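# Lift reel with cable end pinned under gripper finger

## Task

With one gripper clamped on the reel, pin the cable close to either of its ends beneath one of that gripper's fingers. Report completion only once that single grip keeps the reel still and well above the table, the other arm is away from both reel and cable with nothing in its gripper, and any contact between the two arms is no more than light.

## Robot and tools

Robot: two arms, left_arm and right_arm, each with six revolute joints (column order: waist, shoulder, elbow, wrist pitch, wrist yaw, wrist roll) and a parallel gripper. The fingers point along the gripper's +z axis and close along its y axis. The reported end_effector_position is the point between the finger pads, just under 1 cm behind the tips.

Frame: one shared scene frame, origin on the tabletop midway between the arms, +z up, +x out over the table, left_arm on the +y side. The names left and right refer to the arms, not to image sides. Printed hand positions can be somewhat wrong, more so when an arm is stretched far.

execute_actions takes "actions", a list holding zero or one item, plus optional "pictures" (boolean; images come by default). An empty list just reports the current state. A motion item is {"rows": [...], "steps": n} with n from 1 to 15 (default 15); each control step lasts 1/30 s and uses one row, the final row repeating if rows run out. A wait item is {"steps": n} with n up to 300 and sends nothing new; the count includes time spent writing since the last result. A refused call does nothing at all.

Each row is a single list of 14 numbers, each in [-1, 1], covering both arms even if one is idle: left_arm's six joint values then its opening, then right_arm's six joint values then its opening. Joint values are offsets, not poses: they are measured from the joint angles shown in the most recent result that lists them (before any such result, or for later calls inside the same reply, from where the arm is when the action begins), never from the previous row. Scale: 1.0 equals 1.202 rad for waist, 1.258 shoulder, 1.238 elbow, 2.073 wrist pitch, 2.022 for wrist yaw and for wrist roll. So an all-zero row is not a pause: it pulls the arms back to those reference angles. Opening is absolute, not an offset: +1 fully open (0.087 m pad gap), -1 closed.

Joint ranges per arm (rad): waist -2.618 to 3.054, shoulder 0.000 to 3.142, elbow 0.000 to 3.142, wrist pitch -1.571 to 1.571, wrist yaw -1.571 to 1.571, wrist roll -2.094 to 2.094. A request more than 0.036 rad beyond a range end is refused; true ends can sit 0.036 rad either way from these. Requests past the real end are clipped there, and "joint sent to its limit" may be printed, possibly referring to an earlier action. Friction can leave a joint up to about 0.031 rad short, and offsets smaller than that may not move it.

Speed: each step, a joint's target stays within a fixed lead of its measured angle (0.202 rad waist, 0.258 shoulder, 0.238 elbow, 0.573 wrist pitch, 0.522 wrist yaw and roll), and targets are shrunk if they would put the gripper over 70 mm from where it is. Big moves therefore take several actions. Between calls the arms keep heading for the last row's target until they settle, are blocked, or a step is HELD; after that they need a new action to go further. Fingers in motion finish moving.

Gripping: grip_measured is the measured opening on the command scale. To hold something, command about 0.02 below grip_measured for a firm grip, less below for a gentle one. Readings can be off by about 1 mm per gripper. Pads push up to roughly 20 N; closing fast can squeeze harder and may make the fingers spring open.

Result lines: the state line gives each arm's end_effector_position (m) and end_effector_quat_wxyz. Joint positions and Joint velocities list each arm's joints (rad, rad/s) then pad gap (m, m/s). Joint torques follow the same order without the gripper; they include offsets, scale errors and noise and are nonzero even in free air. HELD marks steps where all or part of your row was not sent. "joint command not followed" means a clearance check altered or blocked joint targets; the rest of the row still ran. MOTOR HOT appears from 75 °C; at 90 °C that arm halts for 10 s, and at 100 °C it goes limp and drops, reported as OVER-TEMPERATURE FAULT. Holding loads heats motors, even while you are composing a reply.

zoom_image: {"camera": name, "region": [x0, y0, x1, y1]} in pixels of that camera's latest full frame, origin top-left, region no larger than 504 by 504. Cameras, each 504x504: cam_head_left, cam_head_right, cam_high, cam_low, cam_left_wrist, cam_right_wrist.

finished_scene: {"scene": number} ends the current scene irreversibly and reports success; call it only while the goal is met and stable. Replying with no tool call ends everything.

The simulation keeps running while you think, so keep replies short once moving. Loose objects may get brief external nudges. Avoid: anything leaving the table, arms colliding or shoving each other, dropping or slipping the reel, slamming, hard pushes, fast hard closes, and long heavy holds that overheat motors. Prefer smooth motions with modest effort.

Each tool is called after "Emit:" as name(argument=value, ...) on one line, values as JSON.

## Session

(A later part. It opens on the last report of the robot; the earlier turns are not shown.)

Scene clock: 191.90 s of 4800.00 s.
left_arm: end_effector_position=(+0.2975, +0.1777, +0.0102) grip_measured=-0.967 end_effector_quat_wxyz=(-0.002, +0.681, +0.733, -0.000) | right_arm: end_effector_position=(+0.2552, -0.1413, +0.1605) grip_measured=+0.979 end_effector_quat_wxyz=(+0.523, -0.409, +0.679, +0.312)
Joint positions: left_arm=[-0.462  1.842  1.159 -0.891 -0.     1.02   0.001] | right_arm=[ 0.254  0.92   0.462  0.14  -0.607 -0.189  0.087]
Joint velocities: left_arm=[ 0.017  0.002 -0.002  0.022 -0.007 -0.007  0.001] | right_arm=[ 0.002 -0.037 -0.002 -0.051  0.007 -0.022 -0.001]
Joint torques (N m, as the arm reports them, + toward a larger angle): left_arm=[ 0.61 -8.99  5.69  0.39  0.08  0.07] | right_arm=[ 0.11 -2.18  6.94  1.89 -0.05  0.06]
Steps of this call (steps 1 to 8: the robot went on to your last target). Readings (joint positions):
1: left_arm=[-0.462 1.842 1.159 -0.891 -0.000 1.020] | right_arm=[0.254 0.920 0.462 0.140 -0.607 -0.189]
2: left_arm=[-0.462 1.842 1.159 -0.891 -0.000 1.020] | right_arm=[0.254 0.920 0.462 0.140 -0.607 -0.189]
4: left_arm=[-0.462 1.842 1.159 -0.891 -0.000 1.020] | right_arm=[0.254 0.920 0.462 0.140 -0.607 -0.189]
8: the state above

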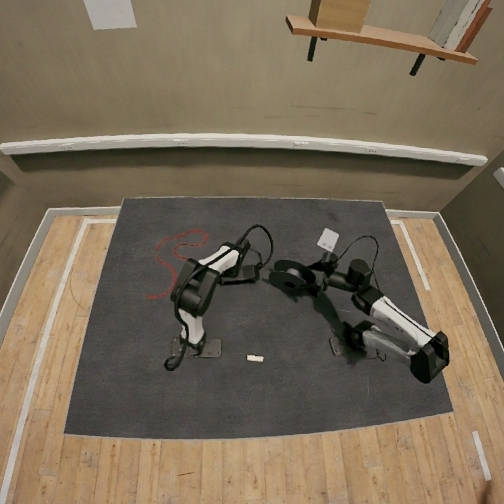

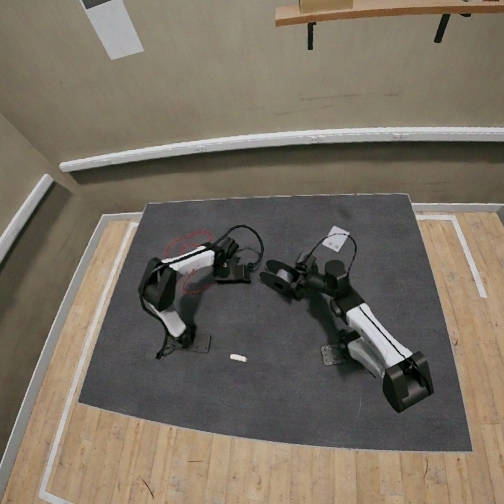

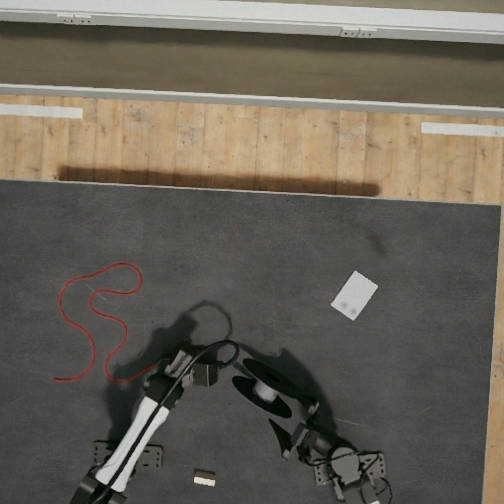

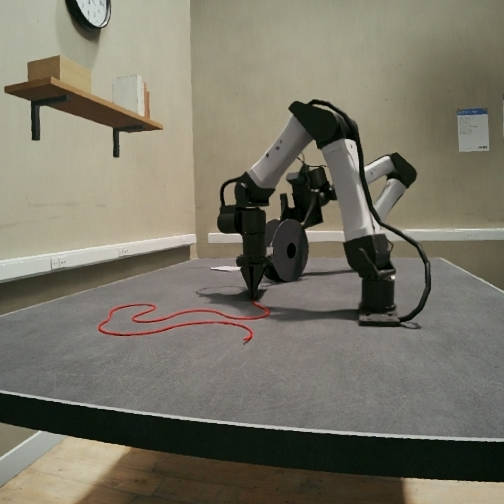

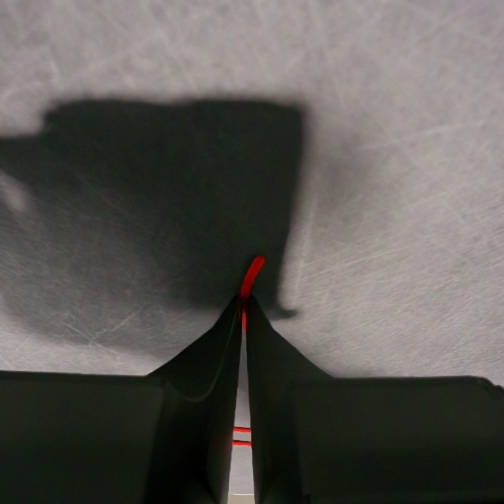

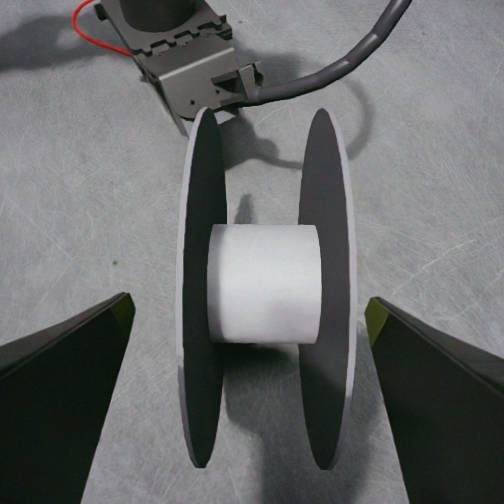

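Emit:
execute_actions(actions=[{"rows": [[0,-0.014,0,0.004,0,-0.004,-1,0,0,0,0,0,0,1],[0,-0.028,0,0.010,0,-0.011,-1,0,0,0,0,0,0,1],[0,-0.043,-0.006,0.017,0,-0.018,-1,0,0,0,0,0,0,1],[0,-0.059,-0.014,0.025,0,-0.027,-1,0,0,0,0,0,0,1],[0,-0.076,-0.023,0.033,0,-0.035,-1,0,0,0,0,0,0,1],[0,-0.093,-0.032,0.041,0,-0.044,-1,0,0,0,0,0,0,1],[0,-0.110,-0.041,0.049,0,-0.052,-1,0,0,0,0,0,0,1],[0,-0.127,-0.050,0.057,0,-0.061,-1,0,0,0,0,0,0,1],[0,-0.144,-0.059,0.065,0,-0.069,-1,0,0,0,0,0,0,1],[0,-0.161,-0.068,0.073,0,-0.078,-1,0,0,0,0,0,0,1],[0,-0.178,-0.077,0.080,0,-0.086,-1,0,0,0,0,0,0,1],[0,-0.195,-0.086,0.087,0,-0.093,-1,0,0,0,0,0,0,1],[0,-0.211,-0.094,0.092,0,-0.099,-1,0,0,0,0,0,0,1],[0,-0.224,-0.101,0.096,0,-0.103,-1,0,0,0,0,0,0,1],[0,-0.234,-0.105,0.097,0,-0.104,-1,0,0,0,0,0,0,1]], "steps": 15}], pictures=false)

Emit:
execute_actions(actions=[{"steps": 8}])

Scene clock: 218.87 s of 4800.00 s.
left_arm: end_effector_position=(+0.3126, +0.1655, +0.0595) grip_measured=-0.967 end_effector_quat_wxyz=(+0.146, +0.613, +0.776, +0.029) | right_arm: end_effector_position=(+0.2552, -0.1413, +0.1605) grip_measured=+0.979 end_effector_quat_wxyz=(+0.523, -0.409, +0.679, +0.312)
Joint positions: left_arm=[-0.462  1.591  1.064 -0.744 -0.     0.861  0.001] | right_arm=[ 0.254  0.92   0.462  0.14  -0.607 -0.189  0.087]
Joint velocities: left_arm=[-0.007 -0.471 -0.242  0.227 -0.022 -0.271  0.   ] | right_arm=[-0.017 -0.002 -0.012  0.022 -0.051  0.007  0.   ]
Joint torques (N m, as the arm reports them, + toward a larger angle): left_arm=[ 0.48 -8.93  4.7   1.19  0.09 -0.03] | right_arm=[ 0.11 -2.18  6.94  1.94 -0.05  0.06]
Steps of this call (steps 1 to 15: the robot went on to your last target; steps 16 to 200: nothing new was sent; then 19.80 s passed at rest; steps 201 to 215: all 15 steps of this action). Readings (joint positions):
201: left_arm=[-0.462 1.842 1.159 -0.891 -0.000 1.020] | right_arm=[0.254 0.920 0.462 0.140 -0.607 -0.189]
202: left_arm=[-0.462 1.841 1.159 -0.891 -0.000 1.017] | right_arm=[0.254 0.920 0.462 0.140 -0.607 -0.189]
204: left_arm=[-0.462 1.827 1.159 -0.884 -0.000 1.005] | right_arm=[0.254 0.920 0.462 0.140 -0.607 -0.189]
208: left_arm=[-0.462 1.743 1.135 -0.837 -0.000 0.959] | right_arm=[0.254 0.920 0.462 0.140 -0.607 -0.189]
215: the state above

Scene clock: 219.13 s of 4800.00 s.
left_arm: end_effector_position=(+0.3162, +0.1625, +0.0654) grip_measured=-0.967 end_effector_quat_wxyz=(+0.170, +0.596, +0.784, +0.030) | right_arm: end_effector_position=(+0.2552, -0.1413, +0.1605) grip_measured=+0.979 end_effector_quat_wxyz=(+0.523, -0.409, +0.679, +0.312)
Joint positions: left_arm=[-0.462  1.564  1.051 -0.711 -0.     0.824  0.001] | right_arm=[ 0.254  0.92   0.462  0.14  -0.607 -0.189  0.087]
Joint velocities: left_arm=[ 0.017  0.007 -0.012  0.095 -0.022 -0.11  -0.001] | right_arm=[-0.022  0.002 -0.002 -0.037  0.007 -0.051 -0.001]
Joint torques (N m, as the arm reports them, + toward a larger angle): left_arm=[ 0.5  -8.54  4.95  1.46  0.09 -0.02] | right_arm=[ 0.11 -2.19  6.94  1.94 -0.05  0.06]
Steps of this call (steps 1 to 8: the robot went on to your last target). Readings (joint positions):
1: left_arm=[-0.462 1.577 1.058 -0.738 -0.000 0.852] | right_arm=[0.254 0.920 0.462 0.140 -0.607 -0.189]
2: left_arm=[-0.462 1.569 1.055 -0.732 -0.000 0.845] | right_arm=[0.254 0.920 0.462 0.140 -0.607 -0.189]
4: left_arm=[-0.462 1.564 1.055 -0.722 -0.000 0.835] | right_arm=[0.254 0.920 0.462 0.140 -0.607 -0.189]
8: the state above

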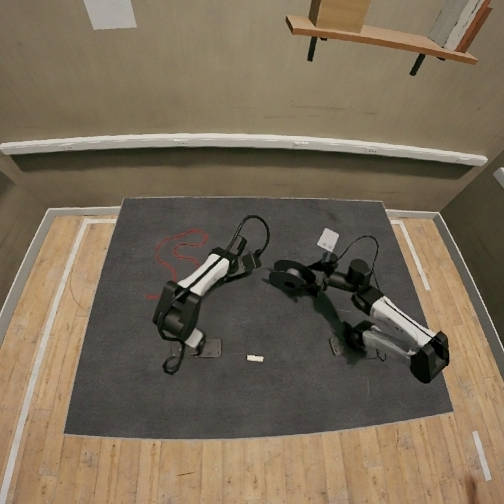

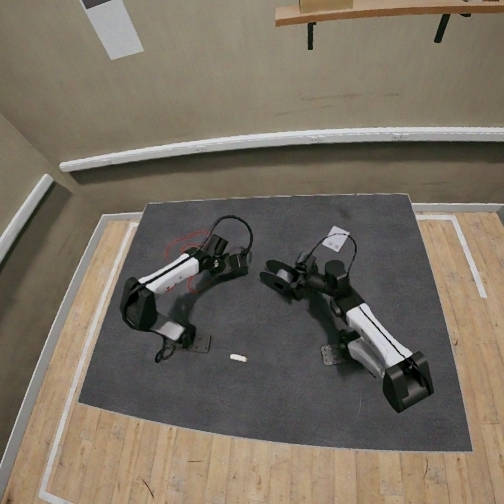

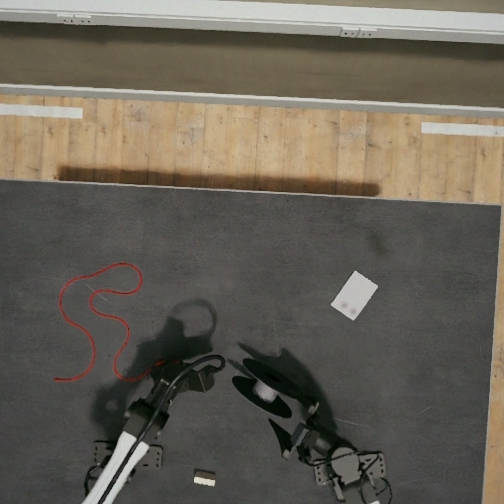

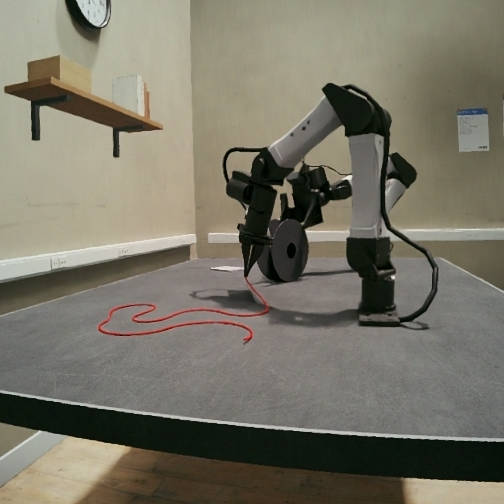

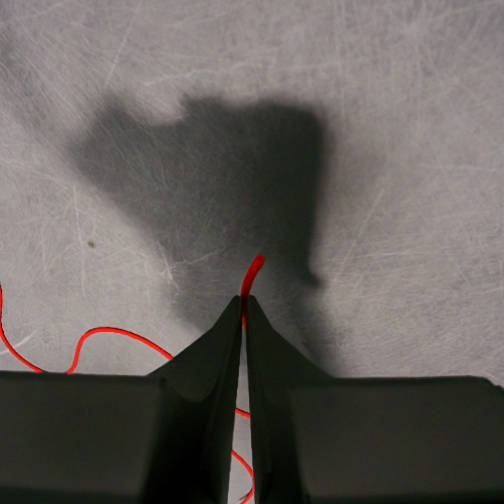

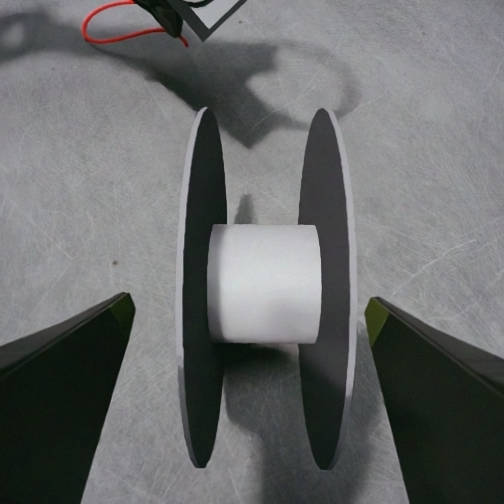

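Emit:
execute_actions(actions=[{"rows": [[-0.004,-0.016,-0.006,0.012,0,-0.014,-1,0,0,0,0,0,0,1],[-0.010,-0.038,-0.016,0.024,0,-0.027,-1,0,0,0,0,0,0,1],[-0.019,-0.065,-0.028,0.038,0,-0.043,-1,0,0,0,0,0,0,1],[-0.030,-0.095,-0.041,0.053,0,-0.060,-1,0,0,0,0,0,0,1],[-0.042,-0.126,-0.055,0.068,0,-0.077,-1,0,0,0,0,0,0,1],[-0.054,-0.157,-0.068,0.083,0,-0.094,-1,0,0,0,0,0,0,1],[-0.066,-0.188,-0.082,0.098,0,-0.111,-1,0,0,0,0,0,0,1],[-0.078,-0.219,-0.095,0.113,0,-0.128,-1,0,0,0,0,0,0,1],[-0.090,-0.250,-0.109,0.128,0,-0.145,-1,0,0,0,0,0,0,1],[-0.102,-0.281,-0.122,0.142,0,-0.161,-1,0,0,0,0,0,0,1],[-0.114,-0.312,-0.135,0.155,0,-0.176,-1,0,0,0,0,0,0,1],[-0.126,-0.342,-0.148,0.167,0,-0.190,-1,0,0,0,0,0,0,1],[-0.138,-0.370,-0.161,0.177,0,-0.201,-1,0,0,0,0,0,0,1],[-0.149,-0.393,-0.171,0.185,0,-0.210,-1,0,0,0,0,0,0,1],[-0.158,-0.410,-0.178,0.189,0,-0.215,-1,0,0,0,0,0,0,1]], "steps": 15}], pictures=false)

Emit:
execute_actions(actions=[{"steps": 8}])

Scene clock: 244.80 s of 4800.00 s.
left_arm: end_effector_position=(+0.2957, +0.1001, +0.1731) grip_measured=-0.967 end_effector_quat_wxyz=(+0.446, +0.479, +0.755, -0.033) | right_arm: end_effector_position=(+0.2552, -0.1413, +0.1605) grip_measured=+0.979 end_effector_quat_wxyz=(+0.523, -0.409, +0.679, +0.312)
Joint positions: left_arm=[-0.625  1.104  0.875 -0.414 -0.001  0.49   0.001] | right_arm=[ 0.254  0.92   0.462  0.14  -0.607 -0.189  0.087]
Joint velocities: left_arm=[-0.369 -0.882 -0.335  0.623  0.066 -0.637 -0.001] | right_arm=[ 0.002 -0.007 -0.007 -0.007  0.051  0.051 -0.   ]
Joint torques (N m, as the arm reports them, + toward a larger angle): left_arm=[ 0.18 -3.9   5.86  2.11  0.11 -0.03] | right_arm=[ 0.11 -2.18  6.95  1.94 -0.05  0.06]
Steps of this call (steps 1 to 30: the robot went on to your last target; steps 31 to 210: nothing new was sent; then 18.17 s passed at rest; steps 211 to 225: all 15 steps of this action). Readings (joint positions):
211: left_arm=[-0.462 1.564 1.050 -0.706 -0.000 0.814] | right_arm=[0.254 0.920 0.462 0.140 -0.607 -0.189]
212: left_arm=[-0.462 1.561 1.050 -0.703 -0.000 0.807] | right_arm=[0.254 0.920 0.462 0.140 -0.607 -0.189]
214: left_arm=[-0.468 1.530 1.035 -0.678 -0.000 0.779] | right_arm=[0.254 0.920 0.462 0.140 -0.607 -0.189]
218: left_arm=[-0.522 1.378 0.976 -0.599 -0.001 0.685] | right_arm=[0.254 0.920 0.462 0.140 -0.607 -0.189]
225: the state above

Scene clock: 245.07 s of 4800.00 s.
left_arm: end_effector_position=(+0.2934, +0.0899, +0.1897) grip_measured=-0.967 end_effector_quat_wxyz=(+0.485, +0.445, +0.750, -0.060) | right_arm: end_effector_position=(+0.2552, -0.1413, +0.1605) grip_measured=+0.979 end_effector_quat_wxyz=(+0.523, -0.409, +0.679, +0.312)
Joint positions: left_arm=[-0.644  1.057  0.853 -0.346 -0.001  0.411  0.001] | right_arm=[ 0.254  0.92   0.462  0.14  -0.607 -0.189  0.087]
Joint velocities: left_arm=[ 0.002 -0.007 -0.042 -0.037  0.125 -0.125 -0.   ] | right_arm=[-0.012  0.027 -0.002  0.007  0.007 -0.051 -0.001]
Joint torques (N m, as the arm reports them, + toward a larger angle): left_arm=[-0.07 -4.2   5.87  2.46  0.08 -0.05] | right_arm=[ 0.12 -2.19  6.95  1.94 -0.05  0.06]
Steps of this call (steps 1 to 8: the robot went on to your last target). Readings (joint positions):
1: left_arm=[-0.635 1.079 0.866 -0.398 -0.001 0.471] | right_arm=[0.254 0.920 0.462 0.140 -0.607 -0.189]
2: left_arm=[-0.641 1.064 0.863 -0.384 -0.001 0.456] | right_arm=[0.254 0.920 0.462 0.140 -0.607 -0.189]
4: left_arm=[-0.644 1.057 0.861 -0.361 -0.001 0.434] | right_arm=[0.254 0.920 0.462 0.140 -0.607 -0.189]
8: the state above

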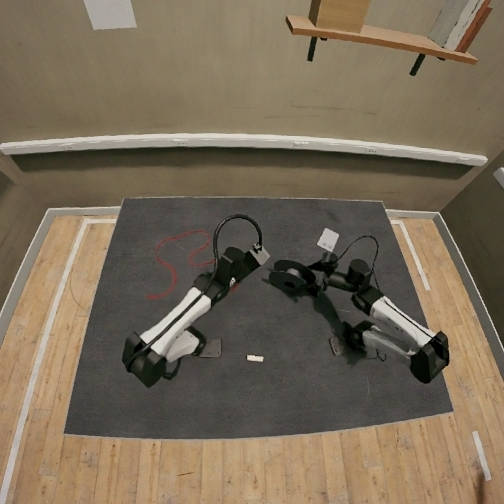

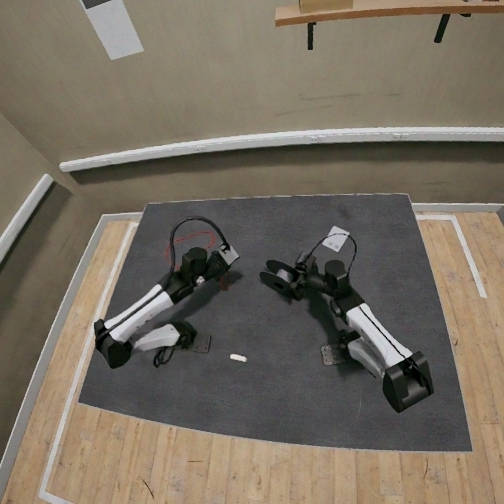

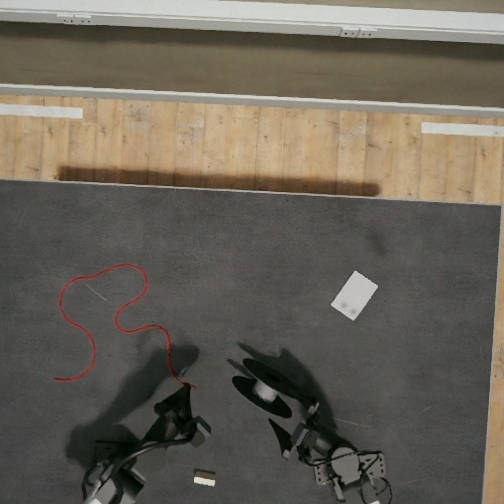

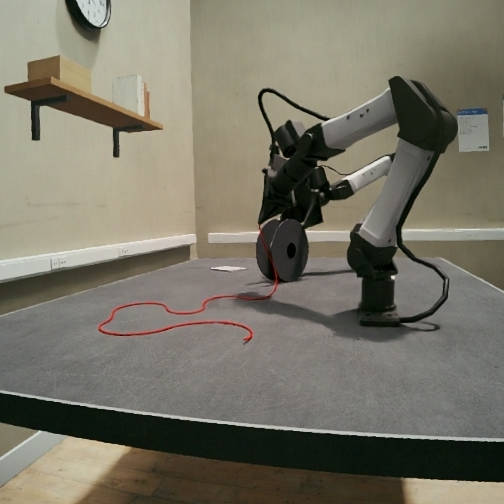

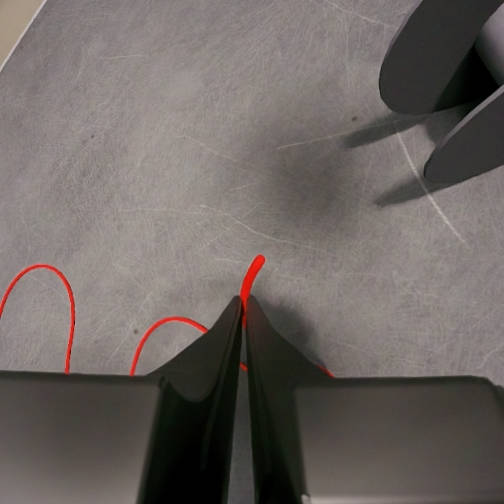

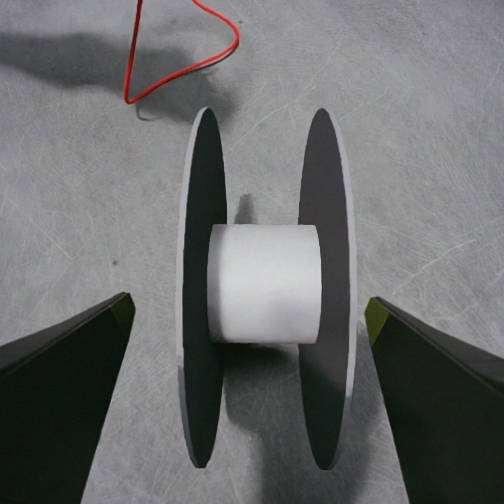

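Emit:
execute_actions(actions=[{"rows": [[-0.014,-0.006,0,0.010,0,-0.014,-1,0,0,0,0,0,0,1],[-0.036,-0.013,0,0.020,0,-0.027,-1,0,0,0,0,0,0,1],[-0.064,-0.020,0,0.032,0,-0.042,-1,0,0,0,0,0,0,1],[-0.096,-0.027,0,0.045,0,-0.058,-1,0,0,0,0,0,0,1],[-0.130,-0.034,0,0.058,0,-0.074,-1,0,0,0,0,0,0,1],[-0.164,-0.041,0,0.071,0,-0.090,-1,0,0,0,0,0,0,1],[-0.198,-0.048,0,0.084,0,-0.106,-1,0,0,0,0,0,0,1],[-0.232,-0.055,0,0.097,0,-0.122,-1,0,0,0,0,0,0,1],[-0.266,-0.062,0,0.110,0,-0.138,-1,0,0,0,0,0,0,1],[-0.300,-0.069,0,0.123,0,-0.154,-1,0,0,0,0,0,0,1],[-0.334,-0.076,0,0.135,0,-0.169,-1,0,0,0,0,0,0,1],[-0.366,-0.083,0,0.146,0,-0.183,-1,0,0,0,0,0,0,1],[-0.394,-0.090,0,0.156,0,-0.195,-1,0,0,0,0,0,0,1],[-0.417,-0.095,0,0.163,0,-0.203,-1,0,0,0,0,0,0,1],[-0.432,-0.099,0,0.167,0,-0.208,-1,0,0,0,0,0,0,1]], "steps": 15}], pictures=false)

Emit:
execute_actions(actions=[{"steps": 15}])

Scene clock: 256.73 s of 4800.00 s.
left_arm: end_effector_position=(+0.1718, -0.0380, +0.2709) grip_measured=-0.967 end_effector_quat_wxyz=(+0.547, +0.446, +0.635, -0.314) | right_arm: end_effector_position=(+0.2552, -0.1413, +0.1605) grip_measured=+0.979 end_effector_quat_wxyz=(+0.523, -0.409, +0.679, +0.312)
Joint positions: left_arm=[-1.12   0.962  0.851 -0.096 -0.002  0.09   0.001] | right_arm=[ 0.254  0.92   0.462  0.14  -0.607 -0.189  0.087]
Joint velocities: left_arm=[-0.779 -0.237 -0.007  0.505 -0.022 -0.593 -0.   ] | right_arm=[-0.002  0.017  0.002  0.051 -0.022 -0.007  0.   ]
Joint torques (N m, as the arm reports them, + toward a larger angle): left_arm=[ 0.8  -4.32  7.76  2.42  0.   -0.02] | right_arm=[ 0.11 -2.19  6.94  1.94 -0.05  0.06]
Steps of this call (steps 1 to 30: the robot went on to your last target; steps 31 to 210: nothing new was sent; then 4.17 s passed at rest; steps 211 to 225: all 15 steps of this action). Readings (joint positions):
211: left_arm=[-0.645 1.057 0.851 -0.339 -0.001 0.395] | right_arm=[0.254 0.920 0.462 0.140 -0.607 -0.189]
212: left_arm=[-0.652 1.057 0.851 -0.338 -0.002 0.389] | right_arm=[0.254 0.920 0.462 0.140 -0.607 -0.189]
214: left_arm=[-0.692 1.056 0.851 -0.325 -0.004 0.364] | right_arm=[0.254 0.920 0.462 0.140 -0.607 -0.189]
218: left_arm=[-0.849 1.028 0.851 -0.260 -0.005 0.276] | right_arm=[0.254 0.920 0.462 0.140 -0.607 -0.189]
225: the state above

Scene clock: 257.23 s of 4800.00 s.
left_arm: end_effector_position=(+0.1571, -0.0484, +0.2933) grip_measured=-0.967 end_effector_quat_wxyz=(+0.553, +0.414, +0.623, -0.368) | right_arm: end_effector_position=(+0.2552, -0.1413, +0.1605) grip_measured=+0.979 end_effector_quat_wxyz=(+0.523, -0.409, +0.679, +0.312)
Joint positions: left_arm=[-1.158  0.947  0.851 -0.022 -0.     0.     0.001] | right_arm=[ 0.254  0.92   0.462  0.14  -0.607 -0.189  0.087]
Joint velocities: left_arm=[-0.012 -0.007 -0.007 -0.022 -0.081 -0.051  0.   ] | right_arm=[ 0.002  0.022 -0.017  0.066  0.022 -0.007 -0.001]
Joint torques (N m, as the arm reports them, + toward a larger angle): left_arm=[ 0.15 -4.05  8.02  2.52  0.01  0.03] | right_arm=[ 0.11 -2.19  6.95  1.94 -0.05  0.06]
Steps of this call (steps 1 to 15: the robot went on to your last target). Readings (joint positions):
1: left_arm=[-1.142 0.955 0.851 -0.078 -0.001 0.072] | right_arm=[0.254 0.920 0.462 0.140 -0.607 -0.189]
2: left_arm=[-1.154 0.950 0.851 -0.063 -0.000 0.057] | right_arm=[0.254 0.920 0.462 0.140 -0.607 -0.189]
4: left_arm=[-1.158 0.947 0.851 -0.042 -0.000 0.036] | right_arm=[0.254 0.920 0.462 0.140 -0.607 -0.189]
8: left_arm=[-1.158 0.947 0.851 -0.028 -0.000 0.013] | right_arm=[0.254 0.920 0.462 0.140 -0.607 -0.189]
15: the state above

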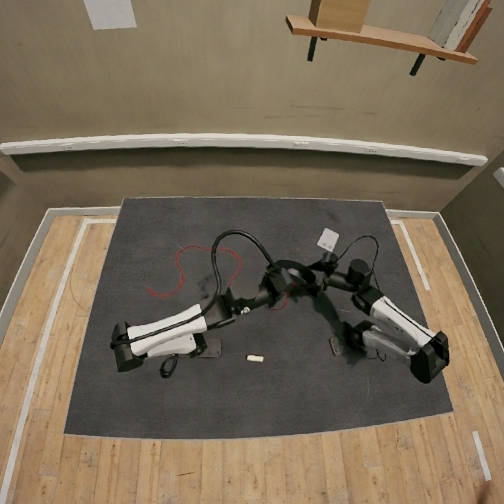

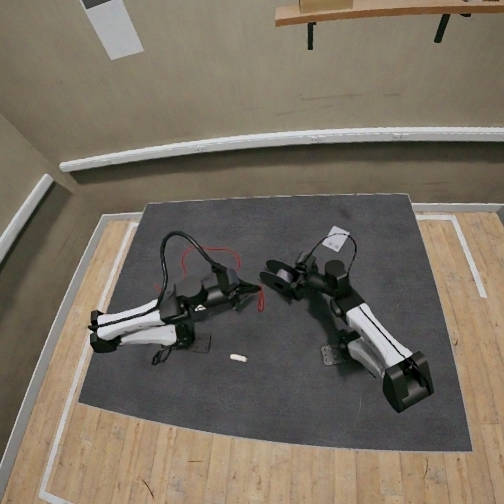

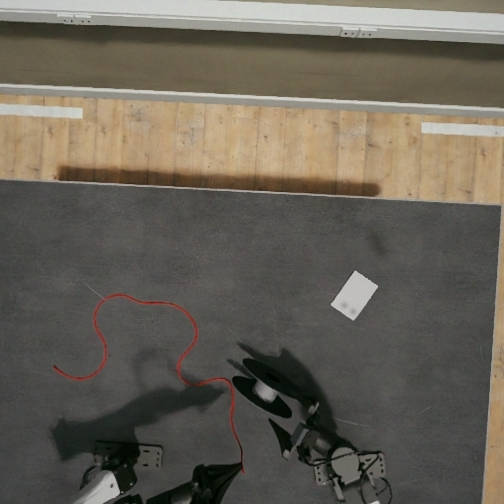

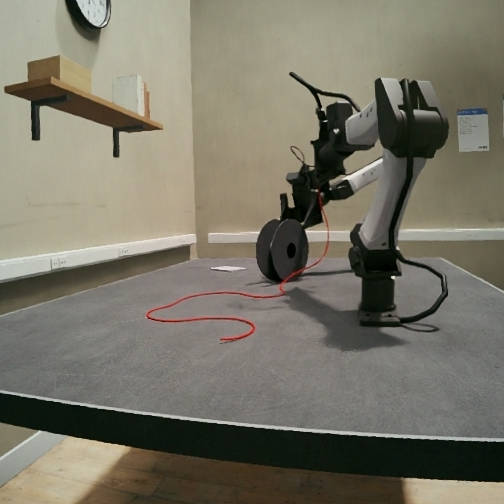

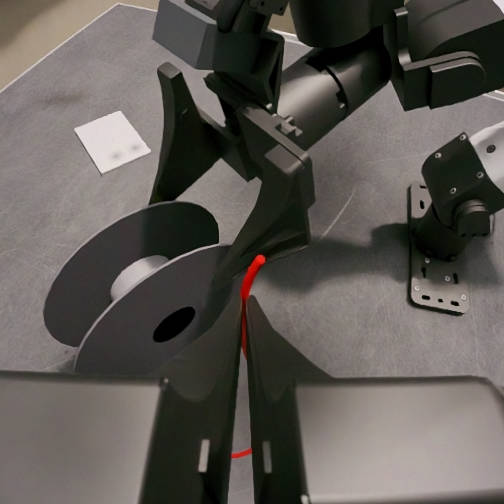

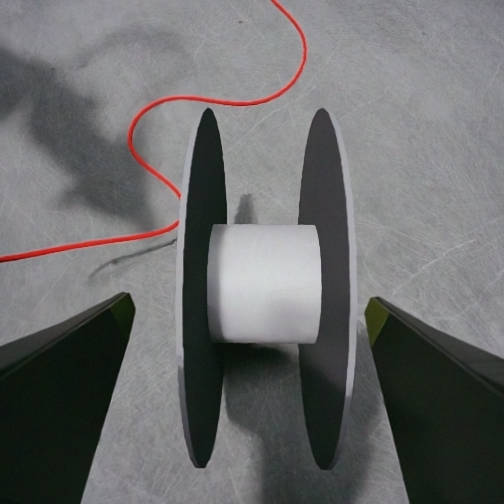

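Emit:
zoom_image(camera="cam_low", region=[250, 170, 370, 310])

Emit:
zoom_image(camera="cam_head_right", region=[220, 240, 340, 330])

Region (250, 170, 370, 310) of cam_low's 504x504 image, scaled by 3.600, with more detail than that image has; it fills the left 432 columns of this view, and the rest is white.

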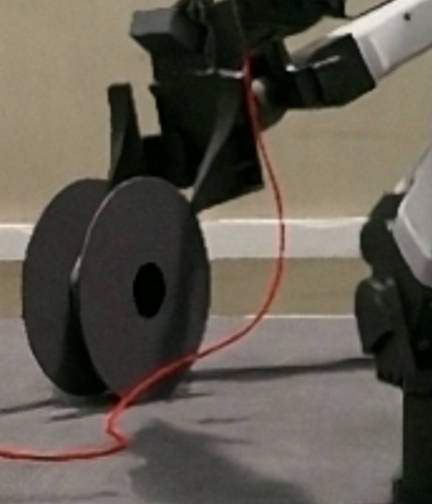

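Region (220, 240, 340, 330) of cam_head_right's 504x504 image, scaled by 4.200, with more detail than that image has; it fills the top 378 rows of this view, and the rest is white.

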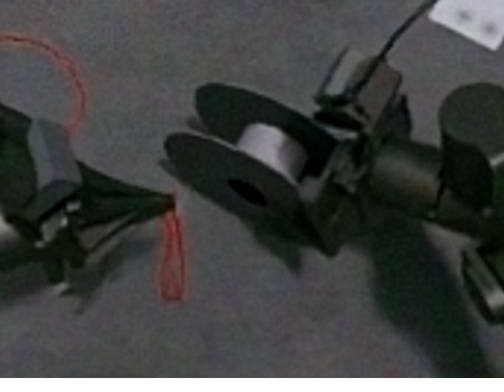

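Emit:
execute_actions(actions=[{"rows": [[0.003,0.006,-0.005,0.018,0,0.008,-1,0,0,0,0,0,0,1],[0.007,0.015,-0.013,0.038,0,0.017,-1,0,0,0,0,0,0,1],[0.012,0.027,-0.024,0.060,0,0.027,-1,0,0,0,0,0,0,1],[0.017,0.042,-0.037,0.082,0,0.038,-1,0,0,0,0,0,0,1],[0.023,0.058,-0.051,0.104,0,0.049,-1,0,0,0,0,0,0,1],[0.029,0.075,-0.066,0.126,0,0.060,-1,0,0,0,0,0,0,1],[0.035,0.092,-0.081,0.148,0,0.071,-1,0,0,0,0,0,0,1],[0.041,0.109,-0.096,0.169,0,0.082,-1,0,0,0,0,0,0,1],[0.047,0.126,-0.111,0.188,0,0.092,-1,0,0,0,0,0,0,1],[0.053,0.143,-0.126,0.205,0,0.102,-1,0,0,0,0,0,0,1],[0.059,0.160,-0.141,0.220,0,0.111,-1,0,0,0,0,0,0,1],[0.065,0.176,-0.155,0.231,0,0.118,-1,0,0,0,0,0,0,1],[0.070,0.190,-0.168,0.238,0,0.124,-1,0,0,0,0,0,0,1],[0.075,0.203,-0.179,0.242,0,0.127,-1,0,0,0,0,0,0,1],[0.078,0.212,-0.187,0.2426,0,0.1286,-1,0,0,0,0,0,0,1]], "steps": 15}], pictures=false)

Emit:
execute_actions(actions=[{"steps": 15}])

Scene clock: 276.80 s of 4800.00 s.
left_arm: end_effector_position=(+0.2098, -0.0723, +0.2096) grip_measured=-0.967 end_effector_quat_wxyz=(+0.589, +0.458, +0.603, -0.282) | right_arm: end_effector_position=(+0.2552, -0.1413, +0.1605) grip_measured=+0.979 end_effector_quat_wxyz=(+0.523, -0.409, +0.679, +0.312)
Joint positions: left_arm=[-1.081  1.181  0.657  0.376 -0.     0.204  0.001] | right_arm=[ 0.254  0.92   0.462  0.14  -0.607 -0.189  0.087]
Joint velocities: left_arm=[ 0.144  0.466 -0.432  0.447  0.022  0.33  -0.001] | right_arm=[ 0.002  0.022 -0.012 -0.037 -0.037 -0.022  0.   ]
Joint torques (N m, as the arm reports them, + toward a larger angle): left_arm=[ 0.95 -4.23  6.65  2.67 -0.07  0.07] | right_arm=[ 0.12 -2.19  6.94  1.94 -0.05  0.06]
Steps of this call (steps 1 to 15: the robot went on to your last target; steps 16 to 200: nothing new was sent; then 12.40 s passed at rest; steps 201 to 215: all 15 steps of this action). Readings (joint positions):
201: left_arm=[-1.158 0.947 0.851 -0.020 -0.000 -0.001] | right_arm=[0.254 0.920 0.462 0.140 -0.607 -0.189]
202: left_arm=[-1.158 0.947 0.851 -0.014 -0.000 0.004] | right_arm=[0.254 0.920 0.462 0.140 -0.607 -0.189]
204: left_arm=[-1.155 0.955 0.845 0.030 -0.000 0.023] | right_arm=[0.254 0.920 0.462 0.140 -0.607 -0.189]
208: left_arm=[-1.130 1.022 0.794 0.180 -0.000 0.086] | right_arm=[0.254 0.920 0.462 0.140 -0.607 -0.189]
215: the state above

Scene clock: 277.30 s of 4800.00 s.
left_arm: end_effector_position=(+0.2167, -0.0738, +0.2057) grip_measured=-0.967 end_effector_quat_wxyz=(+0.605, +0.465, +0.587, -0.268) | right_arm: end_effector_position=(+0.2552, -0.1413, +0.1605) grip_measured=+0.979 end_effector_quat_wxyz=(+0.523, -0.409, +0.679, +0.312)
Joint positions: left_arm=[-1.073  1.209  0.63   0.456 -0.     0.253  0.001] | right_arm=[ 0.254  0.92   0.462  0.14  -0.607 -0.189  0.087]
Joint velocities: left_arm=[-0.007 -0.017 -0.002  0.081 -0.051 -0.022 -0.   ] | right_arm=[-0.012 -0.007  0.012  0.081 -0.066  0.037 -0.   ]
Joint torques (N m, as the arm reports them, + toward a larger angle): left_arm=[ 1.21 -4.1   6.53  2.54  0.06  0.14] | right_arm=[ 0.12 -2.19  6.95  1.94 -0.05  0.06]
Steps of this call (steps 1 to 15: the robot went on to your last target). Readings (joint positions):
1: left_arm=[-1.077 1.195 0.644 0.386 -0.000 0.214] | right_arm=[0.254 0.920 0.462 0.140 -0.607 -0.189]
2: left_arm=[-1.074 1.204 0.636 0.392 -0.000 0.222] | right_arm=[0.254 0.920 0.462 0.140 -0.607 -0.189]
4: left_arm=[-1.073 1.209 0.630 0.401 -0.000 0.234] | right_arm=[0.254 0.920 0.462 0.140 -0.607 -0.189]
8: left_arm=[-1.073 1.209 0.630 0.438 -0.000 0.246] | right_arm=[0.254 0.920 0.462 0.140 -0.607 -0.189]
15: the state above

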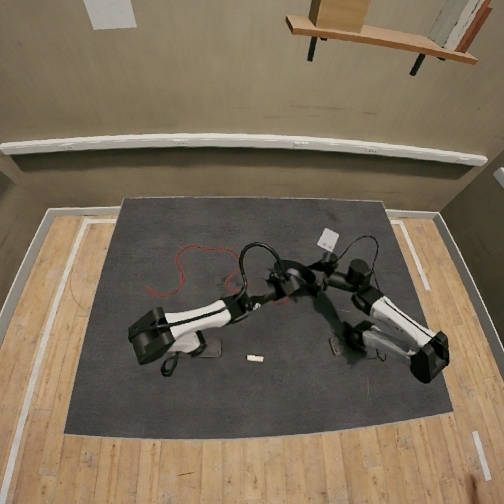

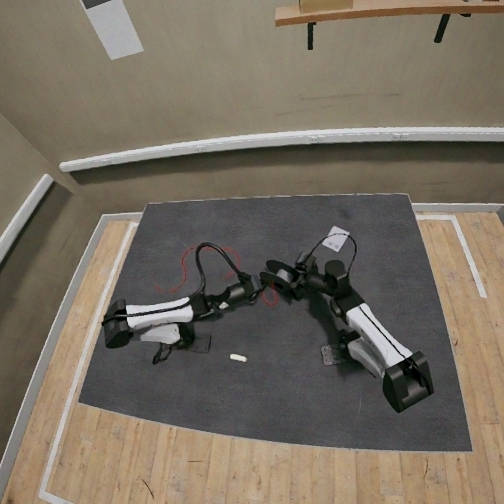

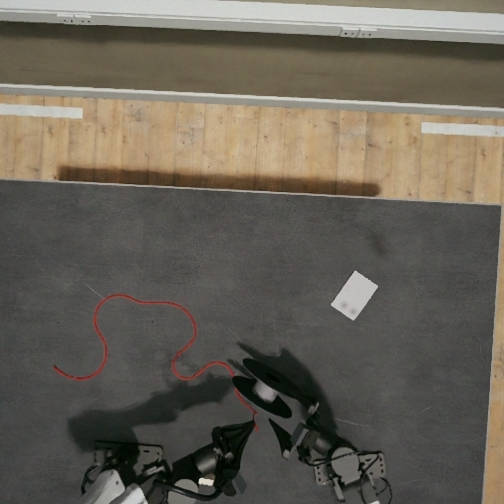

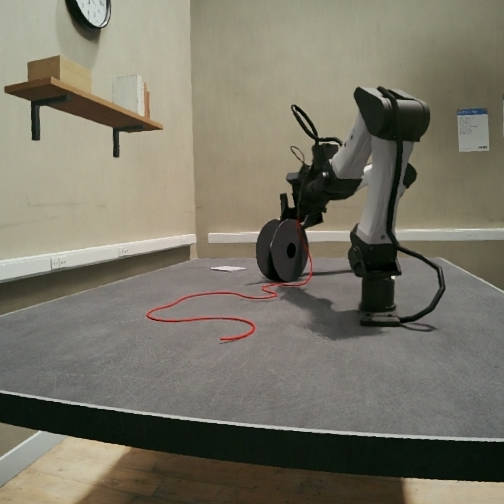

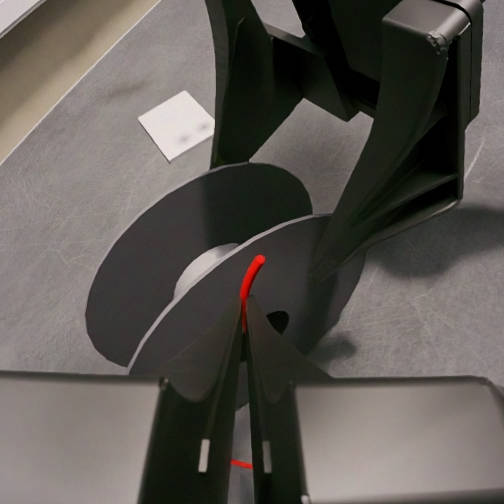

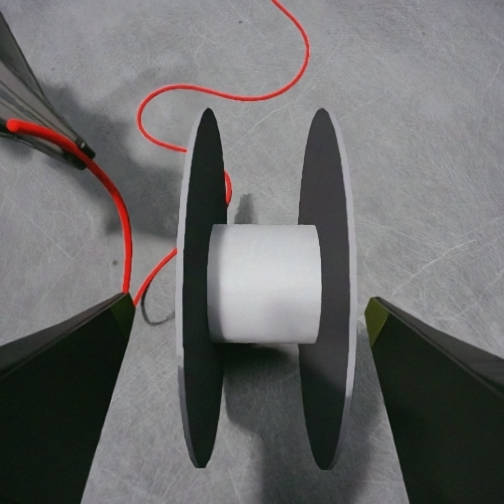

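Emit:
execute_actions(actions=[])

Scene clock: 290.27 s of 4800.00 s.
left_arm: end_effector_position=(+0.2168, -0.0740, +0.2066) grip_measured=-0.967 end_effector_quat_wxyz=(+0.607, +0.465, +0.586, -0.269) | right_arm: end_effector_position=(+0.2552, -0.1413, +0.1605) grip_measured=+0.979 end_effector_quat_wxyz=(+0.523, -0.409, +0.679, +0.312)
Joint positions: left_arm=[-1.073  1.209  0.63   0.46  -0.     0.254  0.001] | right_arm=[ 0.254  0.92   0.462  0.14  -0.607 -0.189  0.087]
Joint velocities: left_arm=[ 0.012 -0.032  0.007 -0.051  0.022 -0.095 -0.   ] | right_arm=[-0.012  0.002 -0.007 -0.066 -0.081  0.051  0.001]
Joint torques (N m, as the arm reports them, + toward a larger angle): left_arm=[ 0.98 -4.03  6.67  2.53  0.    0.12] | right_arm=[ 0.12 -2.19  6.95  1.94 -0.05  0.06]
Steps of this call (steps 1 to 15: the robot went on to your last target; steps 16 to 200: nothing new was sent; then 6.30 s passed at rest). Readings (joint positions):
1: left_arm=[-1.073 1.209 0.630 0.457 -0.000 0.253] | right_arm=[0.254 0.920 0.462 0.140 -0.607 -0.189]
2: left_arm=[-1.073 1.209 0.630 0.458 -0.000 0.253] | right_arm=[0.254 0.920 0.462 0.140 -0.607 -0.189]
4: left_arm=[-1.073 1.209 0.630 0.459 -0.000 0.253] | right_arm=[0.254 0.920 0.462 0.140 -0.607 -0.189]
8: left_arm=[-1.073 1.209 0.630 0.459 -0.000 0.254] | right_arm=[0.254 0.920 0.462 0.140 -0.607 -0.189]
200: the state above
All arms were judged still, so your last target was given up. Only a new action makes them travel on or press farther. Fingers that are still opening or closing keep moving.

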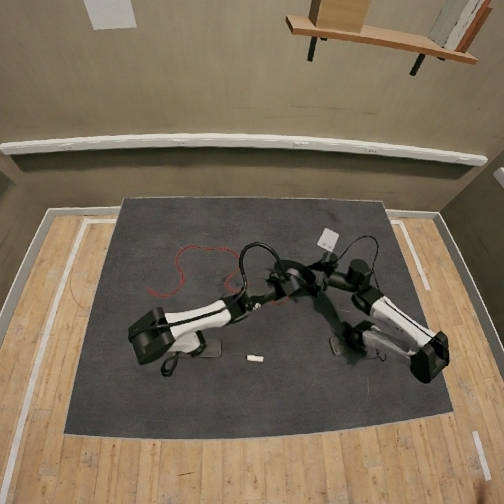

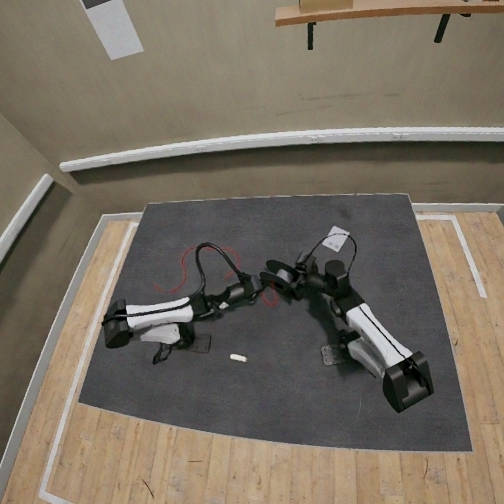

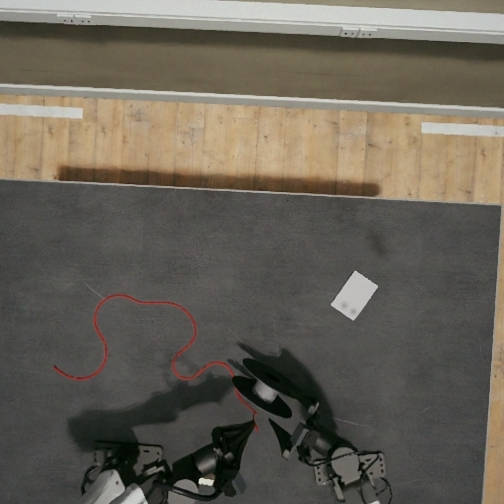

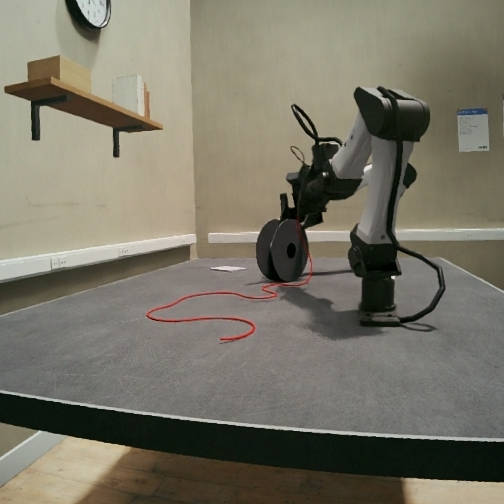

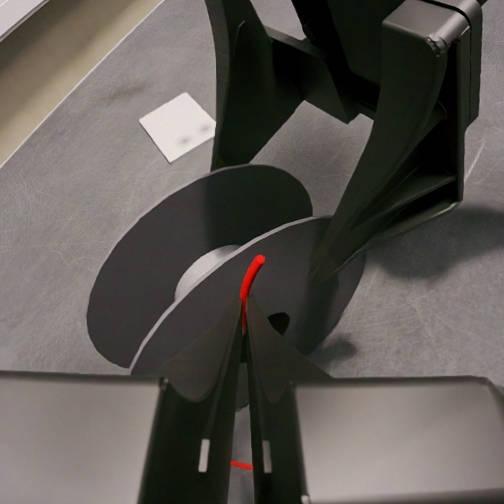

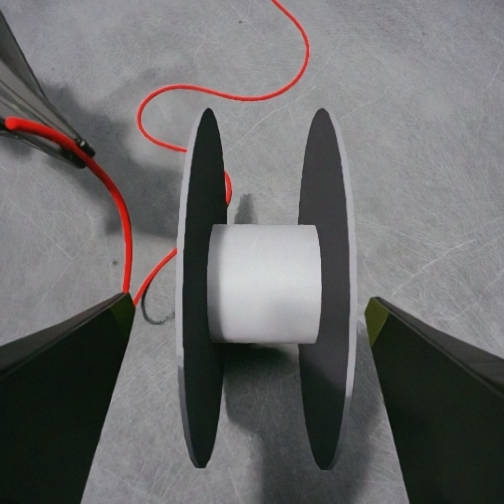

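Emit:
execute_actions(actions=[{"rows": [[0.003,0.006,0.007,0.003,0,0,-1,0,0,0,0,0,0,1],[0.006,0.012,0.014,0.006,0,0,-1,0,0,0,0,0,0,1],[0.009,0.018,0.021,0.009,0,0,-1,0,0,0,0,0,0,1],[0.012,0.024,0.027,0.012,0,0,-1,0,0,0,0,0,0,1],[0.015,0.031,0.032,0.015,0,0,-1,0,0,0,0,0,0,1],[0.017,0.037,0.037,0.017,0,0,-1,0,0,0,0,0,0,1],[0.019,0.043,0.041,0.019,0,0,-1,0,0,0,0,0,0,1],[0.021,0.049,0.045,0.019,0,0,-1,0,0,0,0,0,0,1],[0.023,0.055,0.048,0.019,0,0,-1,0,0,0,0,0,0,1],[0.025,0.061,0.050,0.019,0,0,-1,0,0,0,0,0,0,1]], "steps": 15}], pictures=false)

Emit:
execute_actions(actions=[{"steps": 10}])

Scene clock: 310.17 s of 4800.00 s.
left_arm: end_effector_position=(+0.2302, -0.0801, +0.2015) grip_measured=-0.967 end_effector_quat_wxyz=(+0.605, +0.462, +0.595, -0.260) | right_arm: end_effector_position=(+0.2552, -0.1413, +0.1605) grip_measured=+0.979 end_effector_quat_wxyz=(+0.523, -0.409, +0.679, +0.312)
Joint positions: left_arm=[-1.051  1.271  0.662  0.476 -0.     0.254  0.001] | right_arm=[ 0.254  0.92   0.462  0.14  -0.607 -0.189  0.087]
Joint velocities: left_arm=[-0.022 -0.017  0.007  0.007  0.066 -0.11   0.001] | right_arm=[-0.002  0.002 -0.012  0.007  0.066  0.037 -0.   ]
Joint torques (N m, as the arm reports them, + toward a larger angle): left_arm=[ 1.07 -3.52  9.92  2.57 -0.01  0.03] | right_arm=[ 0.12 -2.19  6.94  1.94 -0.05  0.06]
Steps of this call (steps 1 to 180: nothing new was sent; then 13.40 s passed at rest; steps 181 to 195: all 15 steps of this action). Readings (joint positions):
181: left_arm=[-1.073 1.209 0.630 0.460 -0.000 0.254] | right_arm=[0.254 0.920 0.462 0.140 -0.607 -0.189]
182: left_arm=[-1.073 1.209 0.630 0.460 -0.000 0.254] | right_arm=[0.254 0.920 0.462 0.140 -0.607 -0.189]
184: left_arm=[-1.072 1.211 0.630 0.462 -0.000 0.254] | right_arm=[0.254 0.920 0.462 0.140 -0.607 -0.189]
188: left_arm=[-1.061 1.242 0.647 0.470 -0.000 0.254] | right_arm=[0.254 0.920 0.462 0.140 -0.607 -0.189]
195: the state above

Scene clock: 310.50 s of 4800.00 s.
left_arm: end_effector_position=(+0.2302, -0.0803, +0.2021) grip_measured=-0.967 end_effector_quat_wxyz=(+0.606, +0.461, +0.594, -0.260) | right_arm: end_effector_position=(+0.2552, -0.1413, +0.1605) grip_measured=+0.979 end_effector_quat_wxyz=(+0.523, -0.409, +0.679, +0.312)
Joint positions: left_arm=[-1.051  1.271  0.662  0.478 -0.     0.254  0.001] | right_arm=[ 0.254  0.92   0.462  0.14  -0.607 -0.189  0.087]
Joint velocities: left_arm=[ 0.002 -0.012  0.007 -0.11  -0.081  0.037  0.001] | right_arm=[ 0.012 -0.007 -0.022  0.037 -0.051 -0.11   0.001]
Joint torques (N m, as the arm reports them, + toward a larger angle): left_arm=[ 0.94 -3.72  9.77  2.56  0.07  0.03] | right_arm=[ 0.12 -2.19  6.95  1.94 -0.05  0.06]
Steps of this call (steps 1 to 10: the robot went on to your last target). Readings (joint positions):
1: left_arm=[-1.051 1.271 0.662 0.476 -0.000 0.254] | right_arm=[0.254 0.920 0.462 0.140 -0.607 -0.189]
2: left_arm=[-1.051 1.271 0.662 0.477 -0.000 0.254] | right_arm=[0.254 0.920 0.462 0.140 -0.607 -0.189]
4: left_arm=[-1.051 1.271 0.662 0.477 -0.000 0.254] | right_arm=[0.254 0.920 0.462 0.140 -0.607 -0.189]
8: left_arm=[-1.051 1.271 0.662 0.478 -0.000 0.254] | right_arm=[0.254 0.920 0.462 0.140 -0.607 -0.189]
10: the state above

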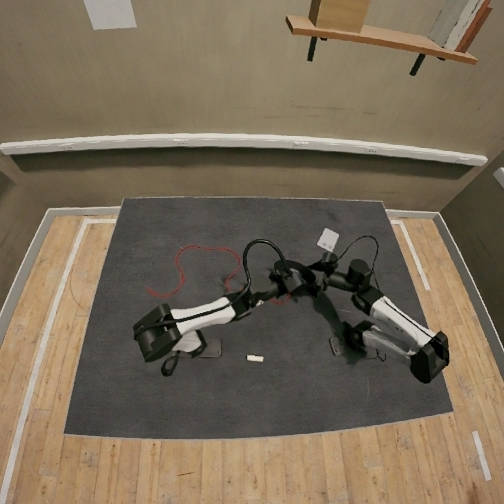

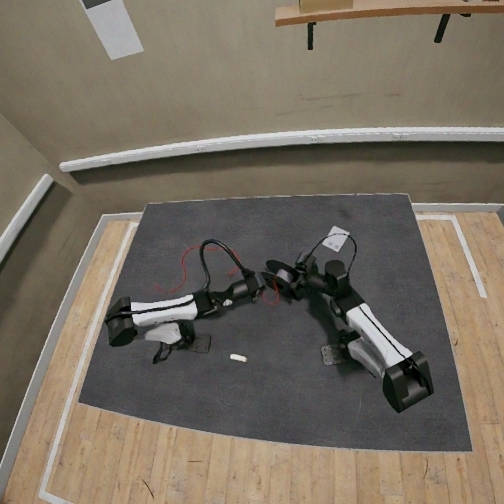

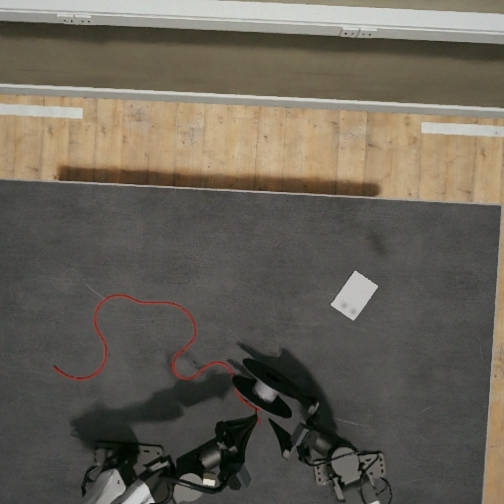

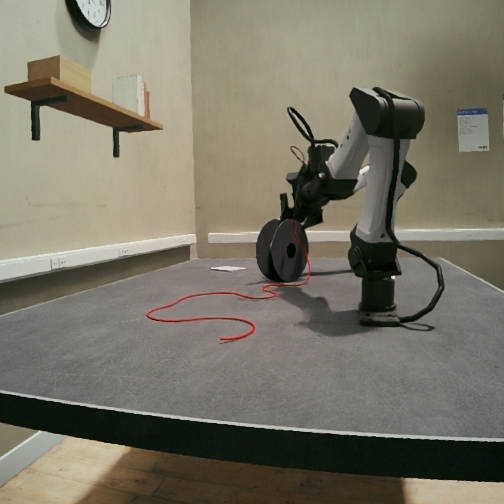

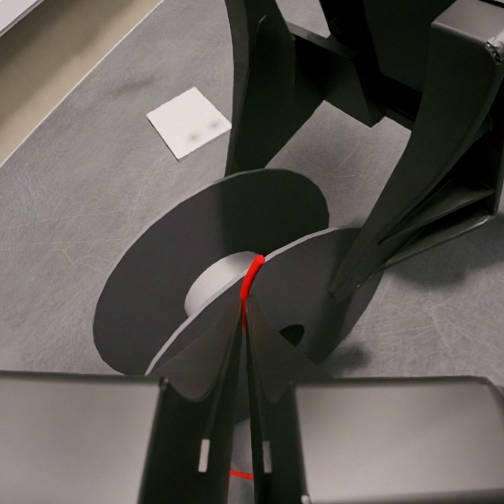

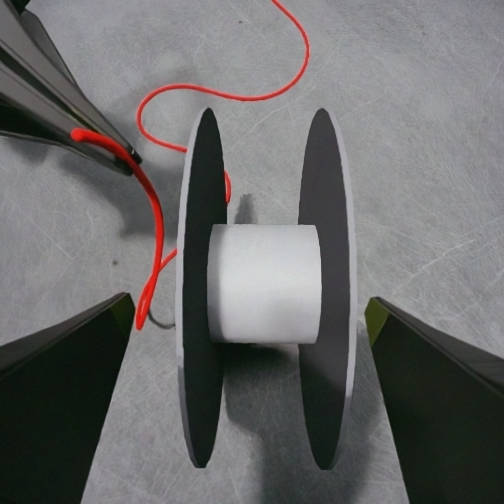

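Emit:
zoom_image(camera="cam_right_wrist", region=[40, 100, 260, 360])

Emit:
zoom_image(camera="cam_low", region=[250, 180, 350, 300])

Region (40, 100, 260, 360) of cam_right_wrist's 504x504 image, scaled by 1.938, with more detail than that image has; it fills the left 426 columns of this view, and the rest is white.

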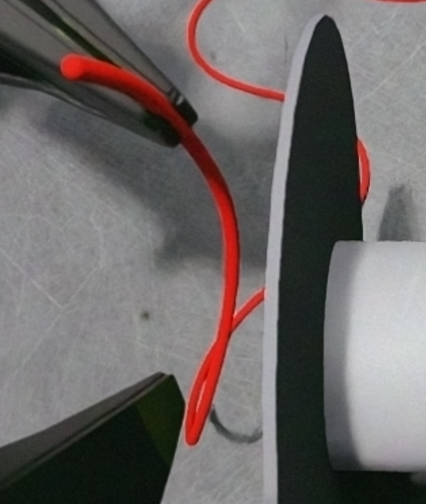

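Region (250, 180, 350, 300) of cam_low's 504x504 image, scaled by 4.200, with more detail than that image has.

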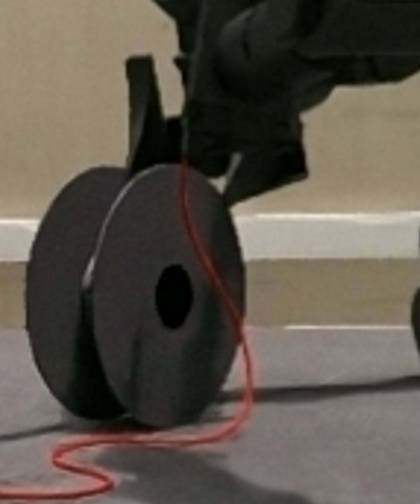

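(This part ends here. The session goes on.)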